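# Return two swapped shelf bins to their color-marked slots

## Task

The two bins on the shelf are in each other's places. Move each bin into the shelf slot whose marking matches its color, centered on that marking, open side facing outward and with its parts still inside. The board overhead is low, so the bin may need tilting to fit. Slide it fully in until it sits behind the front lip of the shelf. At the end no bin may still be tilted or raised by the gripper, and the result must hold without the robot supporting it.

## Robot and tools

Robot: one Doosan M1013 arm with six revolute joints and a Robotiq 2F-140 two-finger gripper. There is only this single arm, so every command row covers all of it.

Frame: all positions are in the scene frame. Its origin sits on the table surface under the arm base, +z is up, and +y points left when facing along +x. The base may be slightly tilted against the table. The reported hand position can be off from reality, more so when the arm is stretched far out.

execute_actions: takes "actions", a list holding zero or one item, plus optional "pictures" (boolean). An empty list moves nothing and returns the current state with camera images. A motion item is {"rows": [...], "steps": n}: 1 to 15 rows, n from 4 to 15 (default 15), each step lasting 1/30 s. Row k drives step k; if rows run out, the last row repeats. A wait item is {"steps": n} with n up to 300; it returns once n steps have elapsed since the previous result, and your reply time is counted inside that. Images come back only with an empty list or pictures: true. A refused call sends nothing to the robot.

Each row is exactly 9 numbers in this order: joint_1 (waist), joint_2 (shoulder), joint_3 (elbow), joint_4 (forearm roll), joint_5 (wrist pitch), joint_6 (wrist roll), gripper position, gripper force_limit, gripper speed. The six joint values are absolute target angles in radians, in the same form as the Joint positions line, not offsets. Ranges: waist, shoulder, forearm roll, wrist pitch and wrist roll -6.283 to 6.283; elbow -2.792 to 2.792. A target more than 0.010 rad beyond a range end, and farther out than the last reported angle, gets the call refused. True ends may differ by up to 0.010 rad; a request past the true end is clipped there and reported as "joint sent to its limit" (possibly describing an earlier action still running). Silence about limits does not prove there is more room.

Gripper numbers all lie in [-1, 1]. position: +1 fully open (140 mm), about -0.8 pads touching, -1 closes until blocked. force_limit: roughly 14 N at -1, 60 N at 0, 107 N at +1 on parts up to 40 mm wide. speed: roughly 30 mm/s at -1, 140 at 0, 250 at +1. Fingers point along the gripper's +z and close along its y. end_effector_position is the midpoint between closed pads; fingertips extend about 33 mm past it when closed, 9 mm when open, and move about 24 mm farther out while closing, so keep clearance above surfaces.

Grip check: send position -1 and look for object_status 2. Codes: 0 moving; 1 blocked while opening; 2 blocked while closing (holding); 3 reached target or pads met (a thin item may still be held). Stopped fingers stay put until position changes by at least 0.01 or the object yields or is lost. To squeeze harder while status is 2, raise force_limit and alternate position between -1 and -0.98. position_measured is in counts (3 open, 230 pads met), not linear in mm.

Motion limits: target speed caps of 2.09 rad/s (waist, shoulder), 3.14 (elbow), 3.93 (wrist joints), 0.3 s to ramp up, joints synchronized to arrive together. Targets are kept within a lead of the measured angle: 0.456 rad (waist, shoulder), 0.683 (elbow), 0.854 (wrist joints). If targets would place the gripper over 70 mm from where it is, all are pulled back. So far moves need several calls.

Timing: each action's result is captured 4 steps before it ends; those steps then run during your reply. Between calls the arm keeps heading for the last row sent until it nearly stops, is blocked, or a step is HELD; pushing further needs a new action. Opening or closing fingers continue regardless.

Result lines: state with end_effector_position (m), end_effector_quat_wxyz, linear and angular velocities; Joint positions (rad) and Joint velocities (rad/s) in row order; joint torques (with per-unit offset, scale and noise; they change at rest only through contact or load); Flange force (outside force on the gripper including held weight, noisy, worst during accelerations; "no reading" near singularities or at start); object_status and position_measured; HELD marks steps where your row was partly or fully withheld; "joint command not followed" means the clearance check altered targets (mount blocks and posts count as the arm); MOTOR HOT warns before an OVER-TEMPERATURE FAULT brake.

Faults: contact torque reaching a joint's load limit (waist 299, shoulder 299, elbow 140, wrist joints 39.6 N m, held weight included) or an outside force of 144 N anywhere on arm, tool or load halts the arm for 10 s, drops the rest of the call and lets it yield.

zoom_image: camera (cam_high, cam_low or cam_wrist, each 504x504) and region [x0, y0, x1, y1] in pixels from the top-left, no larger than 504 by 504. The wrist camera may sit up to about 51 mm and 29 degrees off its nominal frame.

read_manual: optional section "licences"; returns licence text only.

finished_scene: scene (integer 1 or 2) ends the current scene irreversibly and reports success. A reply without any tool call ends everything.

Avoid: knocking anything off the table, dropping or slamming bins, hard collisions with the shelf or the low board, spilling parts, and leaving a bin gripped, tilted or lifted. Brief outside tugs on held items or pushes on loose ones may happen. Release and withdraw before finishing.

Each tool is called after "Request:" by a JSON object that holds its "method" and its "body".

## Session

Request:
{"method": "execute_actions", "body": {"actions": []}}

Scene clock: 0.00 s of 14400.00 s.
end_effector_position=(+0.8880, +0.3703, +0.1172) position_measured=3 object_status=3 end_effector_quat_wxyz=(+0.510, +0.108, +0.853, -0.005) end_effector_velocity=(+0.000, +0.000, +0.001) end_effector_angular_velocity=(+0.000, -0.002, -0.000)
Joint positions: [ 0.524  0.586  1.804 -1.863  0.619  0.847]
Joint velocities: [-0.    -0.001 -0.001 -0.     0.    -0.   ]
Joint torques (N m, as the joint torque sensors report them, + toward a larger angle): no reading
Flange force (N, the push that the arm receives, along the gripper's own x y z axes): no reading

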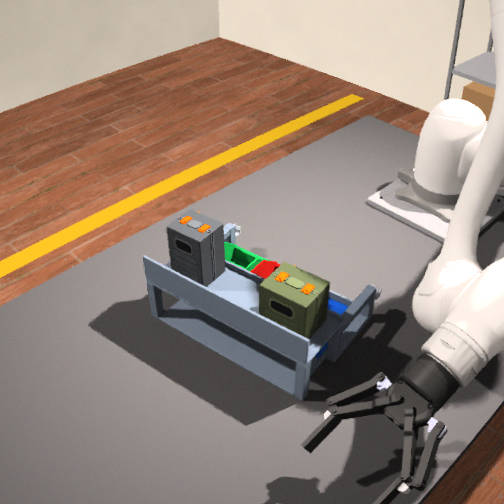

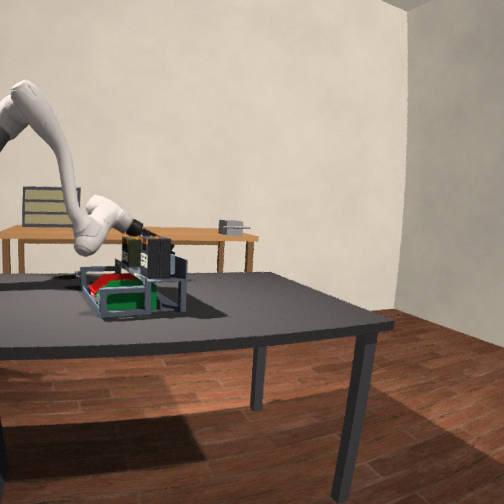

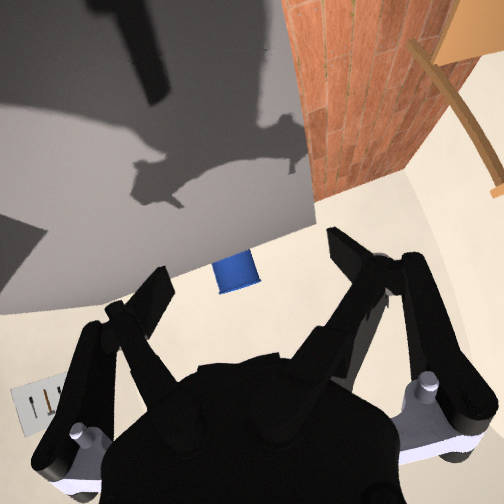

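Request:
{"method": "execute_actions", "body": {"actions": [{"rows":[[0.524,0.1,1.9,-1.863,0.619,0.847,-0.3,0,0]]}]}}

Request:
{"method": "execute_actions", "body": {"actions": [{"steps":15}]}}

Request:
{"method": "execute_actions", "body": {"actions": [{"rows":[[0.3,-0.081,2.027,0,1.196,1.3,-0.3,0,0]]}]}}

Request:
{"method": "execute_actions", "body": {"actions": [{"steps":30}]}}

Request:
{"method": "execute_actions", "body": {"actions": [{"rows":[[-0.101,-0.081,2.027,0,1.046,1.3,-0.3,0,0]]}]}}

Request:
{"method": "execute_actions", "body": {"actions": [{"steps":15}], "pictures": true}}

Scene clock: 0.53 s of 14400.00 s.
end_effector_position=(+0.8664, +0.3576, +0.2730) position_measured=75 object_status=0 end_effector_quat_wxyz=(+0.560, +0.128, +0.818, +0.036) end_effector_velocity=(-0.111, -0.066, +0.520) end_effector_angular_velocity=(+0.278, -0.450, +0.001)
Joint positions: [ 0.524  0.393  1.842 -1.863  0.619  0.847]
Joint velocities: [-0.    -0.658  0.13   0.     0.     0.001]
Joint torques (N m, as the joint torque sensors report them, + toward a larger angle): [ -2.09 -71.87 -27.01  -2.27   2.18   0.02]
Flange force (N, the push that the arm receives, along the gripper's own x y z axes): [-3.7 7.6 2.3]
Steps of this call (steps 1 to 5: nothing new was sent; steps 6 to 16: the first 11 steps of this action). Readings (joint positions | what the end effector reports):
6: [0.524 0.586 1.804 -1.863 0.619 0.847] | position_measured=3 object_status=0
7: [0.524 0.582 1.804 -1.863 0.619 0.847] | position_measured=6 object_status=0
9: [0.524 0.552 1.811 -1.863 0.619 0.847] | position_measured=22 object_status=0
13: [0.524 0.460 1.829 -1.863 0.619 0.847] | position_measured=52 object_status=0
16: the state above

Scene clock: 1.03 s of 14400.00 s.
end_effector_position=(+0.7935, +0.3134, +0.4909) position_measured=167 object_status=0 end_effector_quat_wxyz=(+0.630, +0.158, +0.754, +0.099) end_effector_velocity=(-0.004, -0.004, -0.001) end_effector_angular_velocity=(-0.002, +0.001, -0.001)
Joint positions: [ 0.524  0.1    1.9   -1.863  0.619  0.847]
Joint velocities: [-0.002 -0.008  0.009 -0.    -0.    -0.001]
Joint torques (N m, as the joint torque sensors report them, + toward a larger angle): [ -0.97 -14.78 -30.55  -2.22   1.39  -0.19]
Flange force (N, the push that the arm receives, along the gripper's own x y z axes): [-6.1 -3.2 3.0]
Kept back: nothing.
Steps of this call (steps 1 to 4: the last 4 steps of your previous action; steps 5 to 15: the robot went on to your last target). Readings (joint positions | what the end effector reports):
1: [0.524 0.371 1.846 -1.863 0.619 0.847] | position_measured=82 object_status=0
2: [0.524 0.349 1.851 -1.863 0.619 0.847] | position_measured=90 object_status=0
4: [0.524 0.304 1.860 -1.863 0.619 0.847] | position_measured=105 object_status=0
8: [0.524 0.214 1.877 -1.863 0.619 0.847] | position_measured=135 object_status=0
15: the state above

Scene clock: 1.40 s of 14400.00 s.
end_effector_position=(+0.7534, +0.1553, +0.4650) position_measured=167 object_status=3 end_effector_quat_wxyz=(+0.584, +0.426, +0.685, +0.095) end_effector_velocity=(-0.221, -0.446, -0.174) end_effector_angular_velocity=(+1.222, +0.201, -1.412)
Joint positions: [ 0.447  0.038  1.944 -1.528  0.817  1.002]
Joint velocities: [-0.233 -0.188  0.131  1.231  0.596  0.469]
Joint torques (N m, as the joint torque sensors report them, + toward a larger angle): [ -2.73 -41.79 -36.37  -2.12   1.47  -0.52]
Flange force (N, the push that the arm receives, along the gripper's own x y z axes): [3.3 5.4 -3.1]
Steps of this call (steps 1 to 11: the first 11 steps of this action). Readings (joint positions | what the end effector reports):
1: [0.524 0.100 1.900 -1.863 0.619 0.847] | position_measured=167 object_status=0
2: [0.522 0.099 1.901 -1.855 0.624 0.850] | position_measured=167 object_status=0
4: [0.507 0.087 1.910 -1.799 0.662 0.880] | position_measured=167 object_status=3
8: [0.472 0.058 1.930 -1.649 0.754 0.952] | position_measured=167 object_status=3
11: the state above

Scene clock: 2.40 s of 14400.00 s.
end_effector_position=(+0.4350, +0.1825, +0.2494) position_measured=167 object_status=3 end_effector_quat_wxyz=(+0.006, +0.955, +0.297, +0.001) end_effector_velocity=(-0.067, +0.090, +0.001) end_effector_angular_velocity=(+0.323, +0.178, -0.230)
Joint positions: [ 0.301 -0.081  2.027 -0.008  1.195  1.299]
Joint velocities: [-0.029 -0.023  0.017  0.39   0.072  0.058]
Joint torques (N m, as the joint torque sensors report them, + toward a larger angle): [  0.01 -23.79 -34.06   2.28   0.46  -0.24]
Flange force (N, the push that the arm receives, along the gripper's own x y z axes): [0.0 -0.4 -3.1]
Kept back: nothing.
Steps of this call (steps 1 to 4: the last 4 steps of your previous action; steps 5 to 30: the robot went on to your last target). Readings (joint positions | what the end effector reports):
1: [0.440 0.032 1.948 -1.486 0.837 1.017] | position_measured=167 object_status=3
2: [0.432 0.026 1.952 -1.442 0.856 1.033] | position_measured=167 object_status=3
4: [0.417 0.014 1.960 -1.351 0.894 1.062] | position_measured=167 object_status=3
8: [0.391 -0.007 1.975 -1.155 0.961 1.115] | position_measured=167 object_status=3
30: the state above

Scene clock: 2.77 s of 14400.00 s.
end_effector_position=(+0.4964, +0.0738, +0.2513) position_measured=167 object_status=3 end_effector_quat_wxyz=(+0.007, +0.984, +0.174, +0.046) end_effector_velocity=(+0.175, -0.435, +0.012) end_effector_angular_velocity=(+0.032, -0.335, -0.897)
Joint positions: [ 0.051 -0.081  2.027 -0.001  1.103  1.3  ]
Joint velocities: [-0.897  0.    -0.     0.006 -0.333 -0.   ]
Joint torques (N m, as the joint torque sensors report them, + toward a larger angle): [ -1.62 -29.87 -35.31   2.7    0.71  -0.03]
Flange force (N, the push that the arm receives, along the gripper's own x y z axes): [3.1 -2.7 -2.9]
Steps of this call (steps 1 to 11: the first 11 steps of this action). Readings (joint positions | what the end effector reports):
1: [0.300 -0.081 2.027 -0.002 1.196 1.300] | position_measured=167 object_status=3
2: [0.295 -0.081 2.027 -0.001 1.195 1.300] | position_measured=167 object_status=3
4: [0.265 -0.081 2.027 -0.002 1.183 1.300] | position_measured=167 object_status=3
8: [0.142 -0.081 2.027 -0.002 1.137 1.300] | position_measured=167 object_status=3
11: the state above

Scene clock: 3.27 s of 14400.00 s.
end_effector_position=(+0.5204, -0.0031, +0.2538) position_measured=167 object_status=3 end_effector_quat_wxyz=(+0.015, +0.992, +0.098, +0.074) end_effector_velocity=(-0.000, +0.000, -0.000) end_effector_angular_velocity=(+0.000, +0.001, +0.001)
Joint positions: [-0.101 -0.081  2.027  0.     1.046  1.3  ]
Joint velocities: [ 0.     0.     0.     0.     0.    -0.001]
Joint torques (N m, as the joint torque sensors report them, + toward a larger angle): [ -3.11 -28.89 -36.63   3.33   0.24   0.21]
Flange force (N, the push that the arm receives, along the gripper's own x y z axes): [3.0 -5.0 -2.8]
Kept back: nothing.
Steps of this call (steps 1 to 4: the last 4 steps of your previous action; steps 5 to 15: the robot went on to your last target). Readings (joint positions | what the end effector reports):
1: [0.020 -0.081 2.027 -0.001 1.091 1.300] | position_measured=167 object_status=3
2: [-0.010 -0.081 2.027 -0.001 1.080 1.300] | position_measured=167 object_status=3
4: [-0.064 -0.081 2.027 -0.000 1.060 1.300] | position_measured=167 object_status=3
8: [-0.101 -0.081 2.027 0.000 1.046 1.300] | position_measured=167 object_status=3
15: the state above

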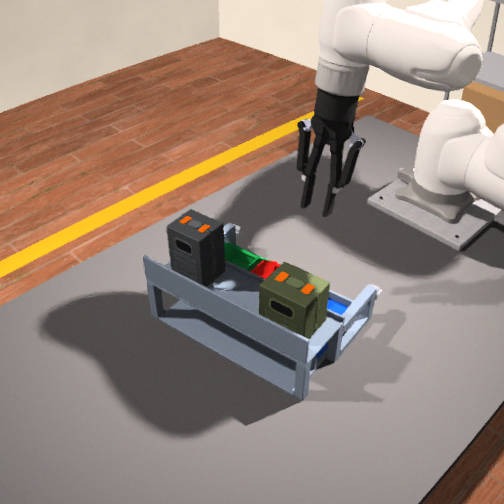

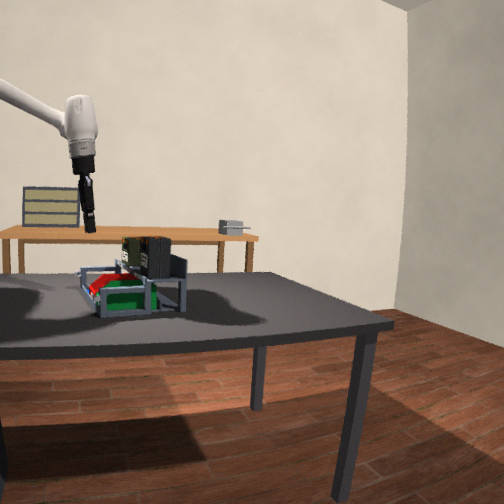

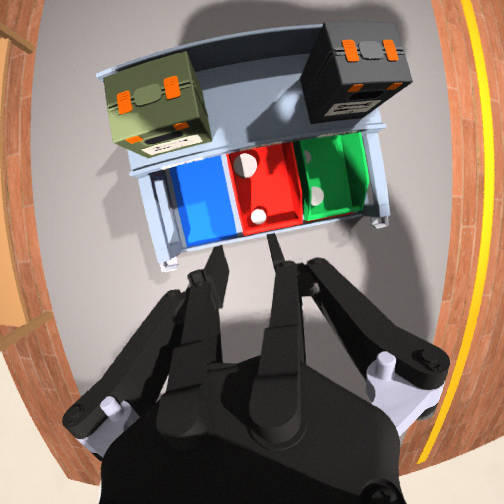

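Request:
{"method": "execute_actions", "body": {"actions": [{"rows":[[-0.098,0.106,2.0793,0.057,0.812,1.258,-0.3,0.5,0]]}]}}

Request:
{"method": "execute_actions", "body": {"actions": [{"steps":8}], "pictures": true}}

Request:
{"method": "zoom_image", "body": {"camera": "cam_wrist", "region": [100, 130, 440, 330]}}

Request:
{"method": "zoom_image", "body": {"camera": "cam_low", "region": [60, 220, 200, 325]}}

Scene clock: 4.00 s of 14400.00 s.
end_effector_position=(+0.5714, +0.0080, +0.1366) position_measured=167 object_status=3 end_effector_quat_wxyz=(-0.006, +0.992, +0.103, +0.075) end_effector_velocity=(+0.035, +0.009, -0.111) end_effector_angular_velocity=(+0.031, +0.004, +0.002)
Joint positions: [-0.098  0.103  2.079  0.056  0.816  1.259]
Joint velocities: [ 0.003  0.173  0.047  0.053 -0.212 -0.039]
Joint torques (N m, as the joint torque sensors report them, + toward a larger angle): [  6.11 -81.9  -41.28   3.64   0.3   -0.19]
Flange force (N, the push that the arm receives, along the gripper's own x y z axes): [-0.8 0.2 -8.7]
Steps of this call (steps 1 to 11: the robot went on to your last target; steps 12 to 22: the first 11 steps of this action). Readings (joint positions | what the end effector reports):
12: [-0.101 -0.081 2.027 0.000 1.046 1.300] | position_measured=167 object_status=3
13: [-0.101 -0.077 2.028 0.001 1.040 1.300] | position_measured=167 object_status=3
15: [-0.100 -0.047 2.037 0.011 1.002 1.293] | position_measured=167 object_status=3
19: [-0.099 0.055 2.065 0.041 0.876 1.270] | position_measured=167 object_status=3
22: the state above

Scene clock: 4.27 s of 14400.00 s.
end_effector_position=(+0.5723, +0.0082, +0.1350) position_measured=167 object_status=3 end_effector_quat_wxyz=(-0.006, +0.992, +0.103, +0.075) end_effector_velocity=(+0.000, -0.000, -0.000) end_effector_angular_velocity=(-0.000, +0.000, -0.001)
Joint positions: [-0.098  0.106  2.079  0.057  0.812  1.258]
Joint velocities: [-0.     0.001 -0.    -0.001 -0.     0.001]
Joint torques (N m, as the joint torque sensors report them, + toward a larger angle): [ -1.52 -44.11 -32.69   3.25   0.34   0.  ]
Flange force (N, the push that the arm receives, along the gripper's own x y z axes): [1.9 -2.4 -2.4]
Kept back: nothing.
Steps of this call (steps 1 to 4: the last 4 steps of your previous action; steps 5 to 8: the robot went on to your last target). Readings (joint positions | what the end effector reports):
1: [-0.098 0.106 2.079 0.057 0.813 1.258] | position_measured=167 object_status=3
2: [-0.098 0.106 2.079 0.057 0.812 1.258] | position_measured=167 object_status=3
4: [-0.098 0.106 2.079 0.057 0.812 1.258] | position_measured=167 object_status=3
8: the state above

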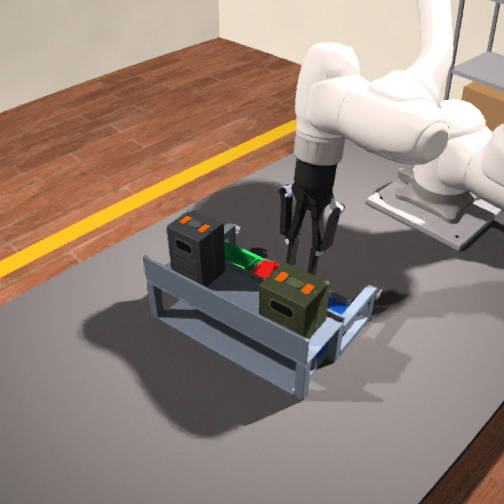

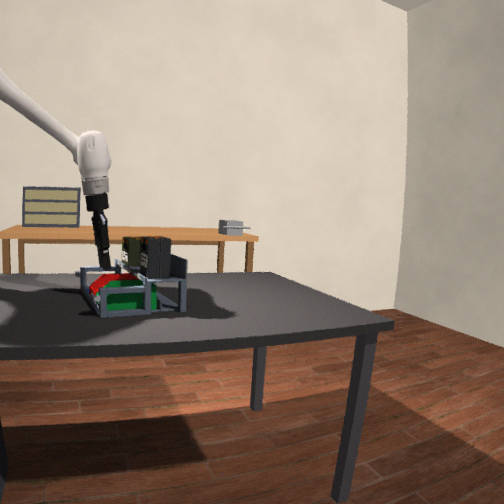

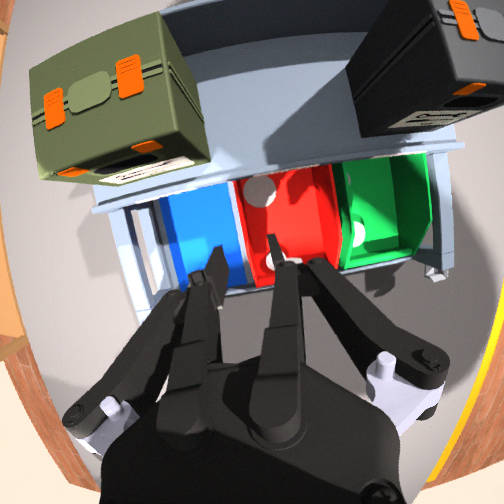

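Region (100, 130, 440, 330) of cam_wrist's 504x504 image, scaled by 1.482, with more detail than that image has; it fills the top 296 rows of this view, and the rest is white.

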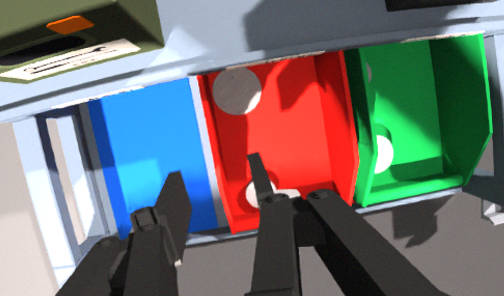

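Region (60, 220, 200, 325) of cam_low's 504x504 image, scaled by 3.600, with more detail than that image has; it fills the top 378 rows of this view, and the rest is white.

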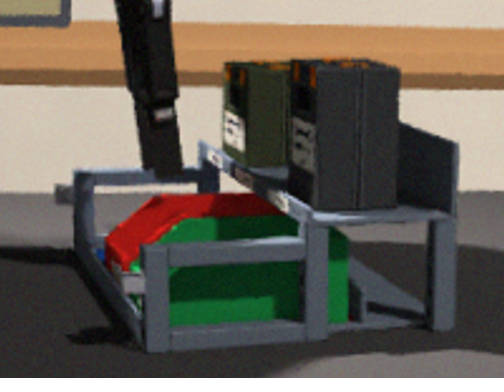

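Request:
{"method": "execute_actions", "body": {"actions": [{"rows":[[-0.086,0.119,2.063,0.058,0.816,1.25,-0.3,0.5,0],[-0.086,0.119,2.063,0.058,0.816,1.25,-0.3,0.5,0],[-0.086,0.119,2.063,0.058,0.816,1.25,-0.3,0.5,0],[-0.086,0.119,2.063,0.058,0.816,1.25,-0.3,0.5,0],[-0.086,0.1855,2.1137,0.066,0.6986,1.239,-0.3,0.5,0]]}]}}

Request:
{"method": "execute_actions", "body": {"actions": [{"rows":[[-0.086,0.1855,2.1137,0.066,0.6986,1.239,-0.6,0.5,-0.3]]}], "pictures": true}}

Request:
{"method": "zoom_image", "body": {"camera": "cam_wrist", "region": [150, 130, 400, 330]}}

Scene clock: 4.93 s of 14400.00 s.
end_effector_position=(+0.5809, +0.0147, +0.0779) position_measured=167 object_status=3 end_effector_quat_wxyz=(-0.007, +0.991, +0.112, +0.074) end_effector_velocity=(+0.009, +0.000, -0.018) end_effector_angular_velocity=(+0.003, -0.021, -0.005)
Joint positions: [-0.086  0.186  2.114  0.066  0.7    1.239]
Joint velocities: [-0.     0.028  0.011  0.009 -0.059 -0.005]
Joint torques (N m, as the joint torque sensors report them, + toward a larger angle): [  2.05 -91.46 -45.89   4.43  -0.22  -0.44]
Flange force (N, the push that the arm receives, along the gripper's own x y z axes): [4.7 -5.0 -3.7]
Steps of this call (steps 1 to 9: the robot went on to your last target; steps 10 to 20: the first 11 steps of this action). Readings (joint positions | what the end effector reports):
10: [-0.098 0.106 2.079 0.057 0.812 1.258] | position_measured=167 object_status=3
11: [-0.094 0.109 2.075 0.057 0.813 1.256] | position_measured=167 object_status=3
13: [-0.087 0.118 2.064 0.058 0.815 1.250] | position_measured=167 object_status=3
17: [-0.086 0.153 2.088 0.062 0.756 1.244] | position_measured=167 object_status=3
20: the state above

Scene clock: 5.43 s of 14400.00 s.
end_effector_position=(+0.5813, +0.0147, +0.0780) position_measured=205 object_status=0 end_effector_quat_wxyz=(-0.007, +0.991, +0.112, +0.075) end_effector_velocity=(+0.000, +0.000, +0.000) end_effector_angular_velocity=(+0.000, -0.000, +0.000)
Joint positions: [-0.086  0.186  2.114  0.066  0.699  1.239]
Joint velocities: [-0.    -0.    -0.     0.     0.    -0.001]
Joint torques (N m, as the joint torque sensors report them, + toward a larger angle): [ -0.49 -48.47 -29.05   2.82   0.29  -0.27]
Flange force (N, the push that the arm receives, along the gripper's own x y z axes): [2.1 -0.6 -3.2]
Steps of this call (steps 1 to 4: the last 4 steps of your previous action; steps 5 to 15: the first 11 steps of this action). Readings (joint positions | what the end effector reports):
5: [-0.086 0.186 2.114 0.066 0.699 1.239] | position_measured=167 object_status=0
6: [-0.086 0.186 2.114 0.066 0.699 1.239] | position_measured=170 object_status=0
8: [-0.086 0.186 2.114 0.066 0.699 1.239] | position_measured=181 object_status=0
12: [-0.086 0.186 2.114 0.066 0.699 1.239] | position_measured=203 object_status=0
15: the state above

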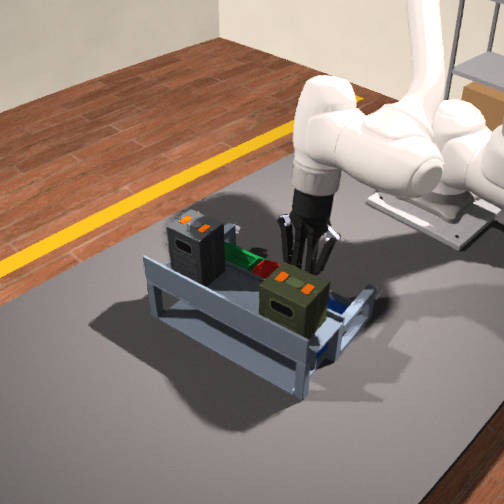

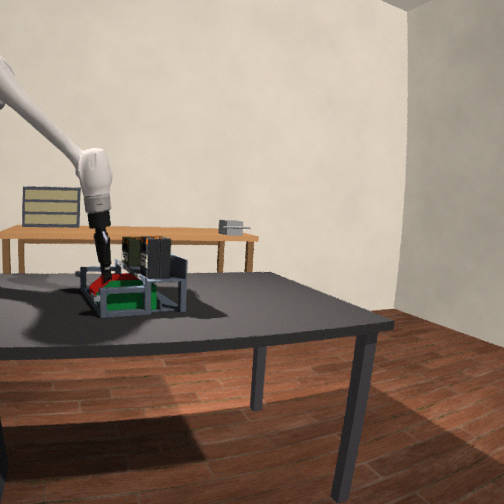

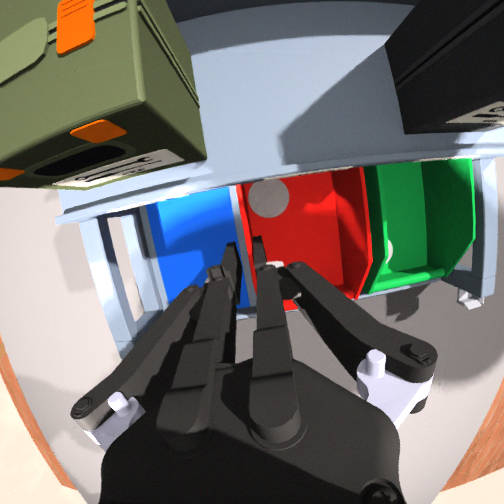

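Region (150, 130, 400, 330) of cam_wrist's 504x504 image, scaled by 2.016, with more detail than that image has; it fills the top 403 rows of this view, and the rest is white.

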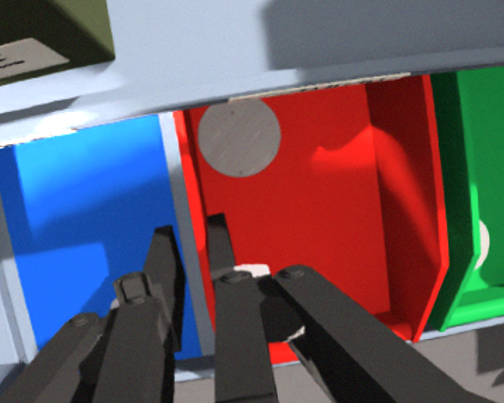

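Request:
{"method": "execute_actions", "body": {"actions": [{"rows":[[-0.086,0.1855,2.1137,0.066,0.6986,1.239,-1,0.5,-0.3]],"steps":12}]}}

Request:
{"method": "execute_actions", "body": {"actions": [{"rows":[[-0.082,0.1926,2.094,0.055,0.734,1.251,-1,0.5,-0.3],[-0.082,0.1926,2.094,0.055,0.734,1.251,-1,0.5,-0.3],[-0.077,0.201,2.075,0.044,0.768,1.263,-1,0.5,-0.3],[-0.077,0.201,2.075,0.044,0.768,1.263,-1,0.5,-0.3],[-0.073,0.209,2.055,0.032,0.802,1.275,-1,0.5,-0.3],[-0.073,0.209,2.055,0.032,0.802,1.275,-1,0.5,-0.3],[-0.068,0.218,2.036,0.021,0.836,1.287,-1,0.5,-0.3],[-0.068,0.218,2.036,0.021,0.836,1.287,-1,0.5,-0.3],[-0.064,0.226,2.0167,0.01,0.87,1.299,-1,0.5,-0.3]]}]}}

Request:
{"method": "execute_actions", "body": {"actions": [{"steps":6}]}}

Request:
{"method": "execute_actions", "body": {"actions": [{"rows":[[-0.068,0.213,2.032,0.01,0.868,1.295,-1,0.5,-0.3],[-0.068,0.213,2.032,0.01,0.868,1.295,-1,0.5,-0.3],[-0.073,0.199,2.046,0.01,0.867,1.29,-1,0.5,-0.3],[-0.073,0.199,2.046,0.01,0.867,1.29,-1,0.5,-0.3]],"steps":12}], "pictures": true}}

Request:
{"method": "zoom_image", "body": {"camera": "cam_low", "region": [60, 220, 200, 325]}}

Scene clock: 6.03 s of 14400.00 s.
end_effector_position=(+0.5813, +0.0147, +0.0781) position_measured=231 object_status=0 end_effector_quat_wxyz=(-0.007, +0.991, +0.112, +0.075) end_effector_velocity=(+0.000, -0.000, -0.000) end_effector_angular_velocity=(-0.000, +0.000, -0.000)
Joint positions: [-0.086  0.185  2.114  0.066  0.698  1.239]
Joint velocities: [-0.     0.001 -0.    -0.    -0.     0.   ]
Joint torques (N m, as the joint torque sensors report them, + toward a larger angle): [ -3.69 -45.54 -26.5    2.3    0.4   -0.15]
Flange force (N, the push that the arm receives, along the gripper's own x y z axes): [4.6 -5.9 -7.0]
Steps of this call (steps 1 to 4: the last 4 steps of your previous action; steps 5 to 10: the robot went on to your last target; steps 11 to 18: the first 8 steps of this action). Readings (joint positions | what the end effector reports):
11: [-0.086 0.186 2.114 0.066 0.699 1.239] | position_measured=205 object_status=0
12: [-0.086 0.185 2.114 0.066 0.699 1.239] | position_measured=207 object_status=0
14: [-0.086 0.185 2.114 0.066 0.699 1.239] | position_measured=219 object_status=0
18: the state above

Scene clock: 6.53 s of 14400.00 s.
end_effector_position=(+0.5867, +0.0158, +0.0924) position_measured=231 object_status=3 end_effector_quat_wxyz=(-0.001, +0.993, +0.114, +0.019) end_effector_velocity=(+0.019, -0.002, +0.042) end_effector_angular_velocity=(-0.076, +0.246, -0.010)
Joint positions: [-0.065  0.224  2.022  0.013  0.86   1.295]
Joint velocities: [ 0.046  0.092 -0.225 -0.119  0.375  0.133]
Joint torques (N m, as the joint torque sensors report them, + toward a larger angle): [ -0.73 -61.04 -28.41   2.17   0.26  -0.4 ]
Flange force (N, the push that the arm receives, along the gripper's own x y z axes): [2.5 -0.9 0.8]
Steps of this call (steps 1 to 4: the last 4 steps of your previous action; steps 5 to 15: the first 11 steps of this action). Readings (joint positions | what the end effector reports):
5: [-0.086 0.185 2.114 0.066 0.699 1.239] | position_measured=231 object_status=0
6: [-0.085 0.187 2.110 0.064 0.706 1.241] | position_measured=231 object_status=3
8: [-0.081 0.194 2.090 0.053 0.741 1.253] | position_measured=231 object_status=3
12: [-0.072 0.211 2.051 0.030 0.810 1.278] | position_measured=231 object_status=3
15: the state above

Scene clock: 6.73 s of 14400.00 s.
end_effector_position=(+0.5869, +0.0157, +0.0934) position_measured=231 object_status=3 end_effector_quat_wxyz=(+0.000, +0.993, +0.114, +0.015) end_effector_velocity=(+0.001, -0.000, +0.001) end_effector_angular_velocity=(-0.000, -0.002, -0.001)
Joint positions: [-0.064  0.226  2.017  0.01   0.87   1.299]
Joint velocities: [ 0.     0.    -0.002  0.     0.     0.001]
Joint torques (N m, as the joint torque sensors report them, + toward a larger angle): [ -2.43 -56.01 -33.26   3.     0.28   0.07]
Flange force (N, the push that the arm receives, along the gripper's own x y z axes): [0.1 -3.7 1.3]
Kept back: nothing.
Steps of this call (steps 1 to 4: the last 4 steps of your previous action; steps 5 to 6: the robot went on to your last target). Readings (joint positions | what the end effector reports):
1: [-0.064 0.226 2.018 0.011 0.868 1.298] | position_measured=231 object_status=3
2: [-0.064 0.226 2.017 0.010 0.869 1.299] | position_measured=231 object_status=3
4: [-0.064 0.226 2.017 0.010 0.870 1.299] | position_measured=231 object_status=3
6: the state above

Scene clock: 7.00 s of 14400.00 s.
end_effector_position=(+0.5702, +0.0113, +0.0959) position_measured=231 object_status=3 end_effector_quat_wxyz=(+0.000, +0.993, +0.114, +0.015) end_effector_velocity=(-0.001, -0.001, -0.001) end_effector_angular_velocity=(-0.000, +0.001, +0.001)
Joint positions: [-0.073  0.199  2.046  0.01   0.867  1.29 ]
Joint velocities: [-0.001  0.     0.002 -0.    -0.001 -0.002]
Joint torques (N m, as the joint torque sensors report them, + toward a larger angle): [  1.31 -49.63 -32.23   2.83   0.3    0.24]
Flange force (N, the push that the arm receives, along the gripper's own x y z axes): [-3.9 2.2 -2.9]
Steps of this call (steps 1 to 8: the first 8 steps of this action). Readings (joint positions | what the end effector reports):
1: [-0.064 0.226 2.017 0.010 0.870 1.299] | position_measured=231 object_status=3
2: [-0.065 0.223 2.021 0.010 0.870 1.299] | position_measured=231 object_status=3
4: [-0.069 0.209 2.036 0.010 0.868 1.294] | position_measured=231 object_status=3
8: the state above

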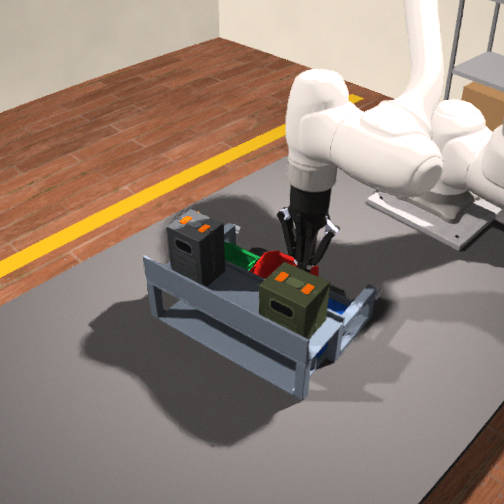

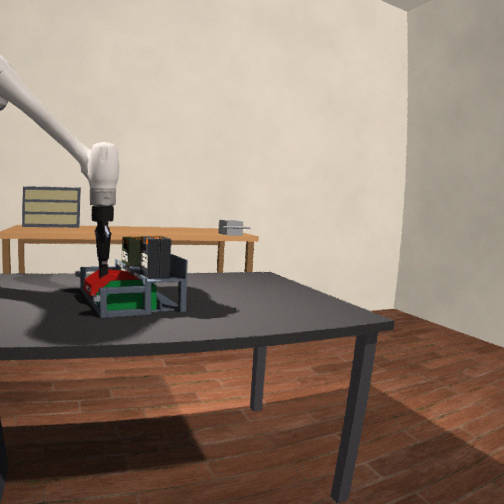

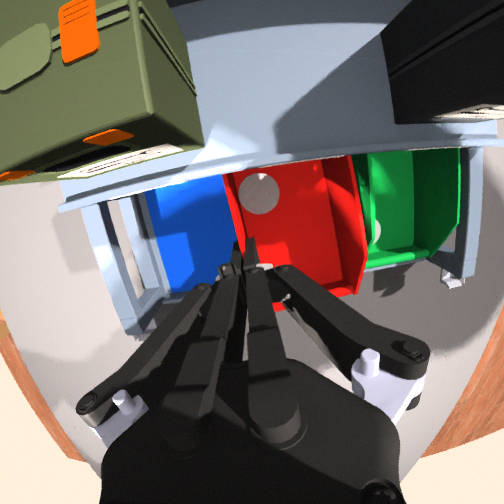

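Region (60, 220, 200, 325) of cam_low's 504x504 image, scaled by 3.600, with more detail than that image has; it fills the top 378 rows of this view, and the rest is white.

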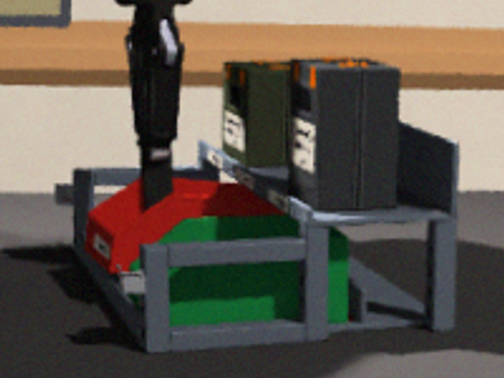

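Request:
{"method": "execute_actions", "body": {"actions": [{"rows":[[-0.078,0.186,2.061,0.011,0.866,1.285,-1,0.5,-0.3],[-0.082,0.172,2.075,0.011,0.865,1.28,-1,0.5,-0.3],[-0.082,0.172,2.075,0.011,0.865,1.28,-1,0.5,-0.3],[-0.087,0.159,2.09,0.011,0.864,1.276,-1,0.5,-0.3],[-0.091,0.145,2.104,0.011,0.864,1.271,-1,0.5,-0.3],[-0.091,0.145,2.104,0.011,0.864,1.271,-1,0.5,-0.3],[-0.096,0.132,2.118,0.012,0.863,1.266,-1,0.5,-0.3],[-0.1,0.1185,2.1318,0.012,0.8627,1.262,-1,0.5,-0.3],[-0.1,0.1185,2.1318,0.012,0.8627,1.262,-1,0.5,-0.3],[-0.1,0.1185,2.1318,0.012,0.8627,1.262,-1,0.5,-0.3],[-0.1,0.1,2.117,0.012,0.895,1.262,-1,0.5,-0.3],[-0.1,0.1,2.117,0.012,0.895,1.262,-1,0.5,-0.3],[-0.1,0.0825,2.103,0.012,0.928,1.262,-1,0.5,-0.3]]}]}}

Request:
{"method": "execute_actions", "body": {"actions": [{"rows":[[-0.1,0.0825,2.103,0.012,0.928,1.262,-1,0.5,-0.3],[-0.128,0.033,2.15,0.025,0.912,1.227,-1,0.5,-0.3],[-0.128,0.033,2.15,0.025,0.912,1.227,-1,0.5,-0.3],[-0.156,-0.016,2.197,0.038,0.897,1.191,-1,0.5,-0.3],[-0.156,-0.016,2.197,0.038,0.897,1.191,-1,0.5,-0.3],[-0.183,-0.066,2.245,0.052,0.881,1.156,-1,0.5,-0.3],[-0.183,-0.066,2.245,0.052,0.881,1.156,-1,0.5,-0.3],[-0.211,-0.115,2.292,0.065,0.866,1.121,-1,0.5,-0.3],[-0.211,-0.115,2.292,0.065,0.866,1.121,-1,0.5,-0.3],[-0.239,-0.165,2.339,0.078,0.85,1.085,-1,0.5,-0.3],[-0.239,-0.165,2.339,0.078,0.85,1.085,-1,0.5,-0.3],[-0.267,-0.214,2.3865,0.0915,0.835,1.05,-1,0.5,-0.3]]}]}}

Request:
{"method": "execute_actions", "body": {"actions": [{"rows":[[-0.267,-0.214,2.3865,0.0915,0.835,1.05,-1,0.5,-0.3],[-0.267,-0.214,2.3865,0.0915,0.835,1.05,-1,0.5,-0.3],[-0.267,-0.184,2.41,0.097,0.783,1.043,-1,0.5,-0.3],[-0.267,-0.184,2.41,0.097,0.783,1.043,-1,0.5,-0.3],[-0.267,-0.154,2.432,0.102,0.731,1.035,-1,0.5,-0.3],[-0.267,-0.154,2.432,0.102,0.731,1.035,-1,0.5,-0.3],[-0.267,-0.135,2.445,0.106,0.698,1.03,-1,0.5,-0.3],[-0.267,-0.135,2.445,0.106,0.698,1.03,-1,0.5,-0.3],[-0.267,-0.1276,2.45,0.108,0.685,1.028,-1,0.5,-0.3]]}]}}

Request:
{"method": "execute_actions", "body": {"actions": [{"steps":8}], "pictures": true}}

Request:
{"method": "zoom_image", "body": {"camera": "cam_low", "region": [0, 240, 120, 325]}}

Scene clock: 8.03 s of 14400.00 s.
end_effector_position=(+0.5194, +0.0002, +0.1017) position_measured=231 object_status=3 end_effector_quat_wxyz=(-0.000, +0.993, +0.114, +0.015) end_effector_velocity=(-0.022, -0.007, +0.030) end_effector_angular_velocity=(-0.001, -0.034, -0.002)
Joint positions: [-0.1    0.119  2.131  0.012  0.863  1.262]
Joint velocities: [-0.017 -0.084  0.031  0.002  0.02  -0.015]
Joint torques (N m, as the joint torque sensors report them, + toward a larger angle): [ -0.61 -28.94 -42.4    3.76  -1.05  -0.47]
Flange force (N, the push that the arm receives, along the gripper's own x y z axes): [1.4 2.3 5.1]
Steps of this call (steps 1 to 4: the last 4 steps of your previous action; steps 5 to 15: the robot went on to your last target; steps 16 to 20: nothing new was sent; steps 21 to 31: the first 11 steps of this action). Readings (joint positions | what the end effector reports):
21: [-0.073 0.199 2.046 0.010 0.867 1.290] | position_measured=231 object_status=3
22: [-0.075 0.195 2.050 0.010 0.867 1.288] | position_measured=231 object_status=3
24: [-0.080 0.177 2.070 0.011 0.866 1.282] | position_measured=231 object_status=3
28: [-0.092 0.142 2.108 0.011 0.864 1.270] | position_measured=231 object_status=3
31: the state above

Scene clock: 8.53 s of 14400.00 s.
end_effector_position=(+0.4303, -0.0252, +0.1371) position_measured=231 object_status=3 end_effector_quat_wxyz=(-0.007, +0.992, +0.113, +0.052) end_effector_velocity=(-0.359, -0.075, -0.019) end_effector_angular_velocity=(+0.050, -0.320, -0.011)
Joint positions: [-0.203 -0.101  2.278  0.061  0.87   1.131]
Joint velocities: [-0.431 -0.761  0.722  0.201 -0.242 -0.549]
Joint torques (N m, as the joint torque sensors report them, + toward a larger angle): [  1.35 -35.76 -29.92   3.1    0.53   0.22]
Flange force (N, the push that the arm receives, along the gripper's own x y z axes): [4.4 2.0 3.1]
Steps of this call (steps 1 to 4: the last 4 steps of your previous action; steps 5 to 15: the first 11 steps of this action). Readings (joint positions | what the end effector reports):
5: [-0.100 0.083 2.103 0.012 0.926 1.262] | position_measured=231 object_status=3
6: [-0.100 0.082 2.103 0.012 0.927 1.262] | position_measured=231 object_status=3
8: [-0.109 0.067 2.117 0.016 0.921 1.251] | position_measured=231 object_status=3
12: [-0.161 -0.026 2.207 0.041 0.893 1.184] | position_measured=231 object_status=3
15: the state above

Scene clock: 9.03 s of 14400.00 s.
end_effector_position=(+0.3775, -0.0333, +0.0751) position_measured=231 object_status=3 end_effector_quat_wxyz=(-0.007, +0.991, +0.112, +0.076) end_effector_velocity=(-0.003, +0.001, -0.056) end_effector_angular_velocity=(+0.002, +0.002, -0.002)
Joint positions: [-0.267 -0.129  2.449  0.107  0.688  1.028]
Joint velocities: [-0.     0.091  0.063  0.021 -0.151 -0.025]
Joint torques (N m, as the joint torque sensors report them, + toward a larger angle): [  0.33 -34.1  -38.35   3.63  -0.4    0.35]
Flange force (N, the push that the arm receives, along the gripper's own x y z axes): [-1.9 -8.3 -3.3]
Steps of this call (steps 1 to 4: the last 4 steps of your previous action; steps 5 to 15: the first 11 steps of this action). Readings (joint positions | what the end effector reports):
5: [-0.263 -0.208 2.380 0.090 0.837 1.055] | position_measured=231 object_status=3
6: [-0.266 -0.213 2.386 0.091 0.835 1.051] | position_measured=231 object_status=3
8: [-0.267 -0.211 2.389 0.092 0.828 1.049] | position_measured=231 object_status=3
12: [-0.267 -0.155 2.431 0.102 0.733 1.035] | position_measured=231 object_status=3
15: the state above

Scene clock: 9.30 s of 14400.00 s.
end_effector_position=(+0.3776, -0.0333, +0.0742) position_measured=231 object_status=3 end_effector_quat_wxyz=(-0.007, +0.991, +0.112, +0.076) end_effector_velocity=(-0.001, +0.000, -0.001) end_effector_angular_velocity=(+0.000, +0.001, -0.001)
Joint positions: [-0.267 -0.128  2.45   0.108  0.685  1.028]
Joint velocities: [-0.     0.     0.001 -0.     0.     0.001]
Joint torques (N m, as the joint torque sensors report them, + toward a larger angle): [ -3.6  -17.84 -31.33   2.42  -0.01  -0.11]
Flange force (N, the push that the arm receives, along the gripper's own x y z axes): [4.3 -9.5 2.3]
Kept back: nothing.
Steps of this call (steps 1 to 4: the last 4 steps of your previous action; steps 5 to 8: the robot went on to your last target). Readings (joint positions | what the end effector reports):
1: [-0.267 -0.128 2.450 0.108 0.686 1.028] | position_measured=231 object_status=3
2: [-0.267 -0.128 2.450 0.108 0.685 1.028] | position_measured=231 object_status=3
4: [-0.267 -0.128 2.450 0.108 0.685 1.028] | position_measured=231 object_status=3
8: the state above

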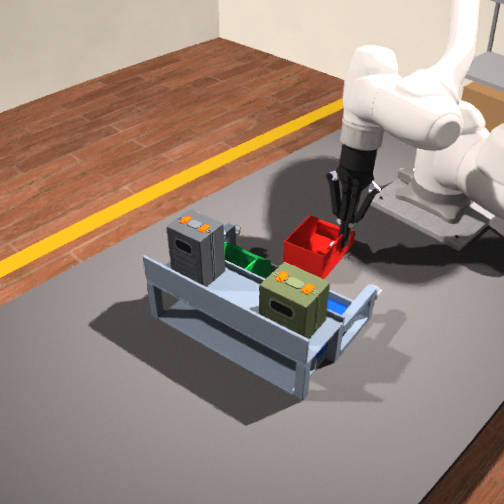

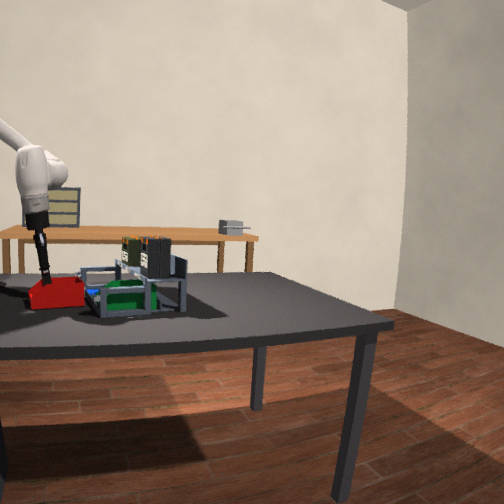

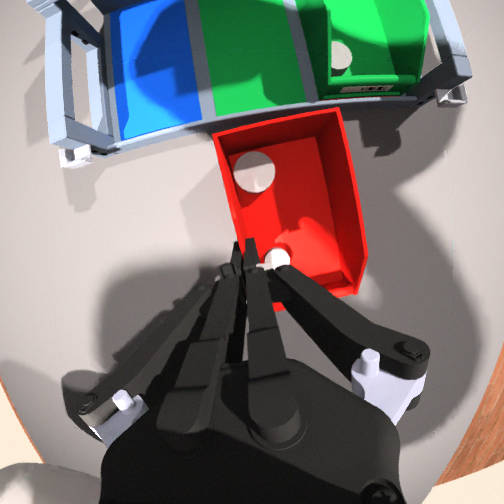

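Region (0, 240, 120, 325) of cam_low's 504x504 image, scaled by 4.200, with more detail than that image has; it fills the top 357 rows of this view, and the rest is white.

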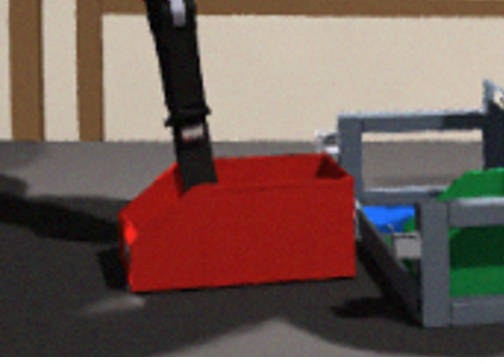

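Request:
{"method": "execute_actions", "body": {"actions": [{"rows":[[-0.267,-0.1246,2.4525,0.108,0.68,1.028,-1,0.5,-0.3],[-0.267,-0.1246,2.4525,0.108,0.68,1.028,-1,0.5,-0.3],[-0.267,-0.1216,2.4547,0.108,0.675,1.028,-1,0.5,-0.3]],"steps":10}]}}

Request:
{"method": "execute_actions", "body": {"actions": [{"rows":[[-0.267,-0.1216,2.4547,0.108,0.675,1.028,-0.3,0.5,0]],"steps":10}]}}

Request:
{"method": "execute_actions", "body": {"actions": [{"rows":[[-0.267,-0.23,2.375,0.09,0.862,1.05,-0.3,0.5,0]],"steps":12}]}}

Request:
{"method": "execute_actions", "body": {"actions": [{"rows":[[-0.28,0.174,1.9983,0.0937,0.836,1.036,-0.3,0.5,0]]}]}}

Request:
{"method": "execute_actions", "body": {"actions": [{"steps":15}], "pictures": true}}

Request:
{"method": "zoom_image", "body": {"camera": "cam_wrist", "region": [60, 130, 400, 330]}}

Scene clock: 9.80 s of 14400.00 s.
end_effector_position=(+0.3774, -0.0335, +0.0708) position_measured=231 object_status=3 end_effector_quat_wxyz=(-0.006, +0.991, +0.111, +0.076) end_effector_velocity=(-0.002, +0.000, -0.005) end_effector_angular_velocity=(-0.001, -0.002, -0.001)
Joint positions: [-0.267 -0.122  2.454  0.108  0.676  1.028]
Joint velocities: [ 0.     0.004  0.009  0.    -0.015 -0.001]
Joint torques (N m, as the joint torque sensors report them, + toward a larger angle): [-2.48 28.05  5.74  1.21 -5.92  0.02]
Flange force (N, the push that the arm receives, along the gripper's own x y z axes): [-8.3 -16.5 -139.7]
Steps of this call (steps 1 to 9: the robot went on to your last target; steps 10 to 15: the first 6 steps of this action). Readings (joint positions | what the end effector reports):
10: [-0.267 -0.127 2.450 0.108 0.685 1.028] | position_measured=231 object_status=3
11: [-0.267 -0.126 2.451 0.108 0.682 1.028] | position_measured=231 object_status=3
13: [-0.267 -0.123 2.453 0.108 0.678 1.028] | position_measured=231 object_status=3
15: the state above

Scene clock: 10.13 s of 14400.00 s.
end_effector_position=(+0.3766, -0.0333, +0.0698) position_measured=197 object_status=0 end_effector_quat_wxyz=(-0.007, +0.991, +0.111, +0.075) end_effector_velocity=(+0.006, -0.001, +0.005) end_effector_angular_velocity=(-0.001, -0.007, +0.000)
Joint positions: [-0.267 -0.121  2.455  0.108  0.675  1.028]
Joint velocities: [ 0.     0.    -0.011  0.001  0.004 -0.   ]
Joint torques (N m, as the joint torque sensors report them, + toward a larger angle): [ -3.46 -20.06 -28.81   2.78   0.13   0.09]
Flange force (N, the push that the arm receives, along the gripper's own x y z axes): [9.8 -6.6 4.2]
Steps of this call (steps 1 to 4: the last 4 steps of your previous action; steps 5 to 10: the first 6 steps of this action). Readings (joint positions | what the end effector reports):
5: [-0.267 -0.122 2.455 0.108 0.675 1.028] | position_measured=231 object_status=0
6: [-0.267 -0.122 2.455 0.108 0.675 1.028] | position_measured=231 object_status=0
8: [-0.267 -0.121 2.456 0.108 0.675 1.028] | position_measured=212 object_status=0
10: the state above

Scene clock: 10.53 s of 14400.00 s.
end_effector_position=(+0.3763, -0.0327, +0.1400) position_measured=167 object_status=3 end_effector_quat_wxyz=(-0.007, +0.991, +0.113, +0.077) end_effector_velocity=(-0.012, +0.002, +0.077) end_effector_angular_velocity=(-0.003, +0.003, +0.001)
Joint positions: [-0.267 -0.229  2.376  0.09   0.859  1.049]
Joint velocities: [ 0.    -0.12  -0.081 -0.021  0.202  0.025]
Joint torques (N m, as the joint torque sensors report them, + toward a larger angle): [-10.    22.22 -19.17   1.58   0.49  -0.38]
Flange force (N, the push that the arm receives, along the gripper's own x y z axes): [12.5 -9.5 4.2]
Steps of this call (steps 1 to 4: the last 4 steps of your previous action; steps 5 to 12: the first 8 steps of this action). Readings (joint positions | what the end effector reports):
5: [-0.267 -0.121 2.455 0.108 0.675 1.028] | position_measured=167 object_status=0
6: [-0.267 -0.125 2.452 0.107 0.683 1.028] | position_measured=167 object_status=0
8: [-0.267 -0.156 2.429 0.102 0.736 1.034] | position_measured=167 object_status=0
12: the state above

Scene clock: 11.03 s of 14400.00 s.
end_effector_position=(+0.5080, -0.0685, +0.1503) position_measured=167 object_status=3 end_effector_quat_wxyz=(-0.007, +0.991, +0.112, +0.076) end_effector_velocity=(+0.468, -0.131, -0.027) end_effector_angular_velocity=(+0.002, +0.005, -0.005)
Joint positions: [-0.274 -0.     2.161  0.092  0.847  1.042]
Joint velocities: [-0.027  0.815 -0.755  0.008 -0.052 -0.031]
Joint torques (N m, as the joint torque sensors report them, + toward a larger angle): [ -2.71 -32.43 -31.14   3.24   0.39   0.53]
Flange force (N, the push that the arm receives, along the gripper's own x y z axes): [5.6 -2.2 0.0]
Steps of this call (steps 1 to 4: the last 4 steps of your previous action; steps 5 to 15: the first 11 steps of this action). Readings (joint positions | what the end effector reports):
5: [-0.267 -0.230 2.375 0.090 0.862 1.050] | position_measured=167 object_status=3
6: [-0.267 -0.226 2.371 0.090 0.862 1.050] | position_measured=167 object_status=3
8: [-0.268 -0.195 2.342 0.090 0.860 1.050] | position_measured=167 object_status=3
12: [-0.272 -0.083 2.238 0.091 0.853 1.046] | position_measured=167 object_status=3
15: the state above

Scene clock: 11.53 s of 14400.00 s.
end_effector_position=(+0.6078, -0.0972, +0.1356) position_measured=167 object_status=3 end_effector_quat_wxyz=(-0.007, +0.991, +0.111, +0.076) end_effector_velocity=(+0.001, -0.000, +0.001) end_effector_angular_velocity=(-0.000, -0.001, +0.000)
Joint positions: [-0.28   0.174  1.998  0.094  0.836  1.036]
Joint velocities: [-0.    -0.    -0.002 -0.     0.     0.   ]
Joint torques (N m, as the joint torque sensors report them, + toward a larger angle): [ -1.47 -49.73 -32.14   3.23  -0.07   0.02]
Flange force (N, the push that the arm receives, along the gripper's own x y z axes): [2.4 -1.5 -4.9]
Kept back: nothing.
Steps of this call (steps 1 to 4: the last 4 steps of your previous action; steps 5 to 15: the robot went on to your last target). Readings (joint positions | what the end effector reports):
1: [-0.275 0.027 2.135 0.092 0.846 1.041] | position_measured=167 object_status=3
2: [-0.276 0.055 2.109 0.092 0.844 1.040] | position_measured=167 object_status=3
4: [-0.278 0.110 2.058 0.093 0.840 1.038] | position_measured=167 object_status=3
8: [-0.280 0.173 1.999 0.094 0.836 1.036] | position_measured=167 object_status=3
15: the state above

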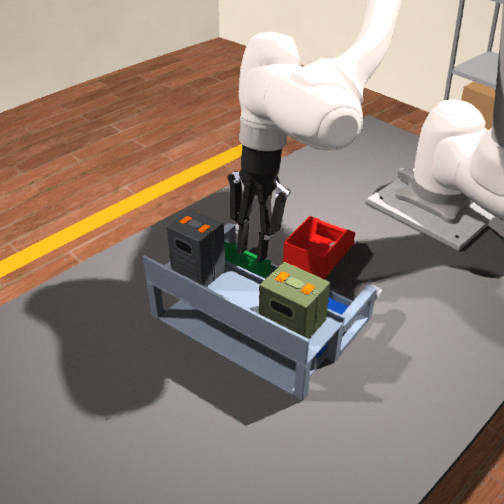

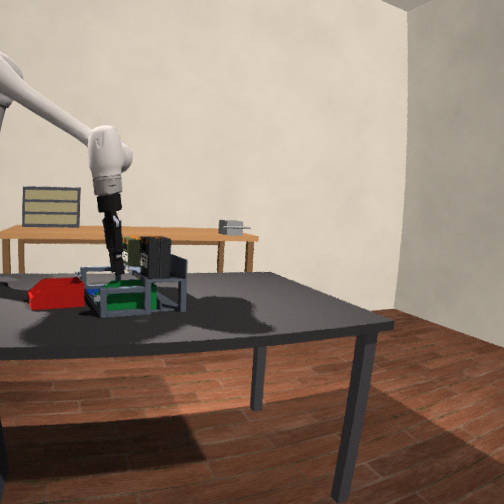

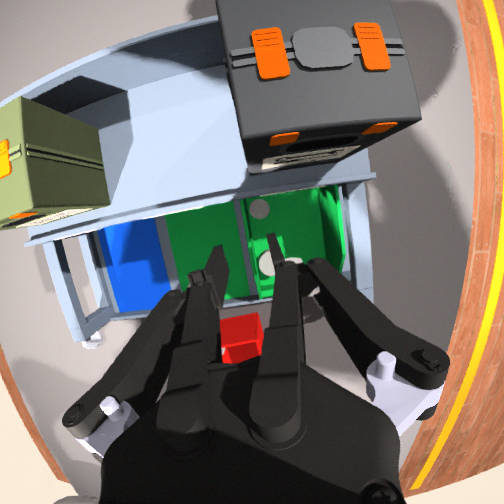

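Region (60, 130, 400, 330) of cam_wrist's 504x504 image, scaled by 1.482, with more detail than that image has; it fills the top 296 rows of this view, and the rest is white.

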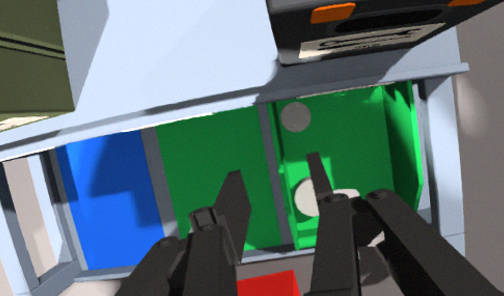

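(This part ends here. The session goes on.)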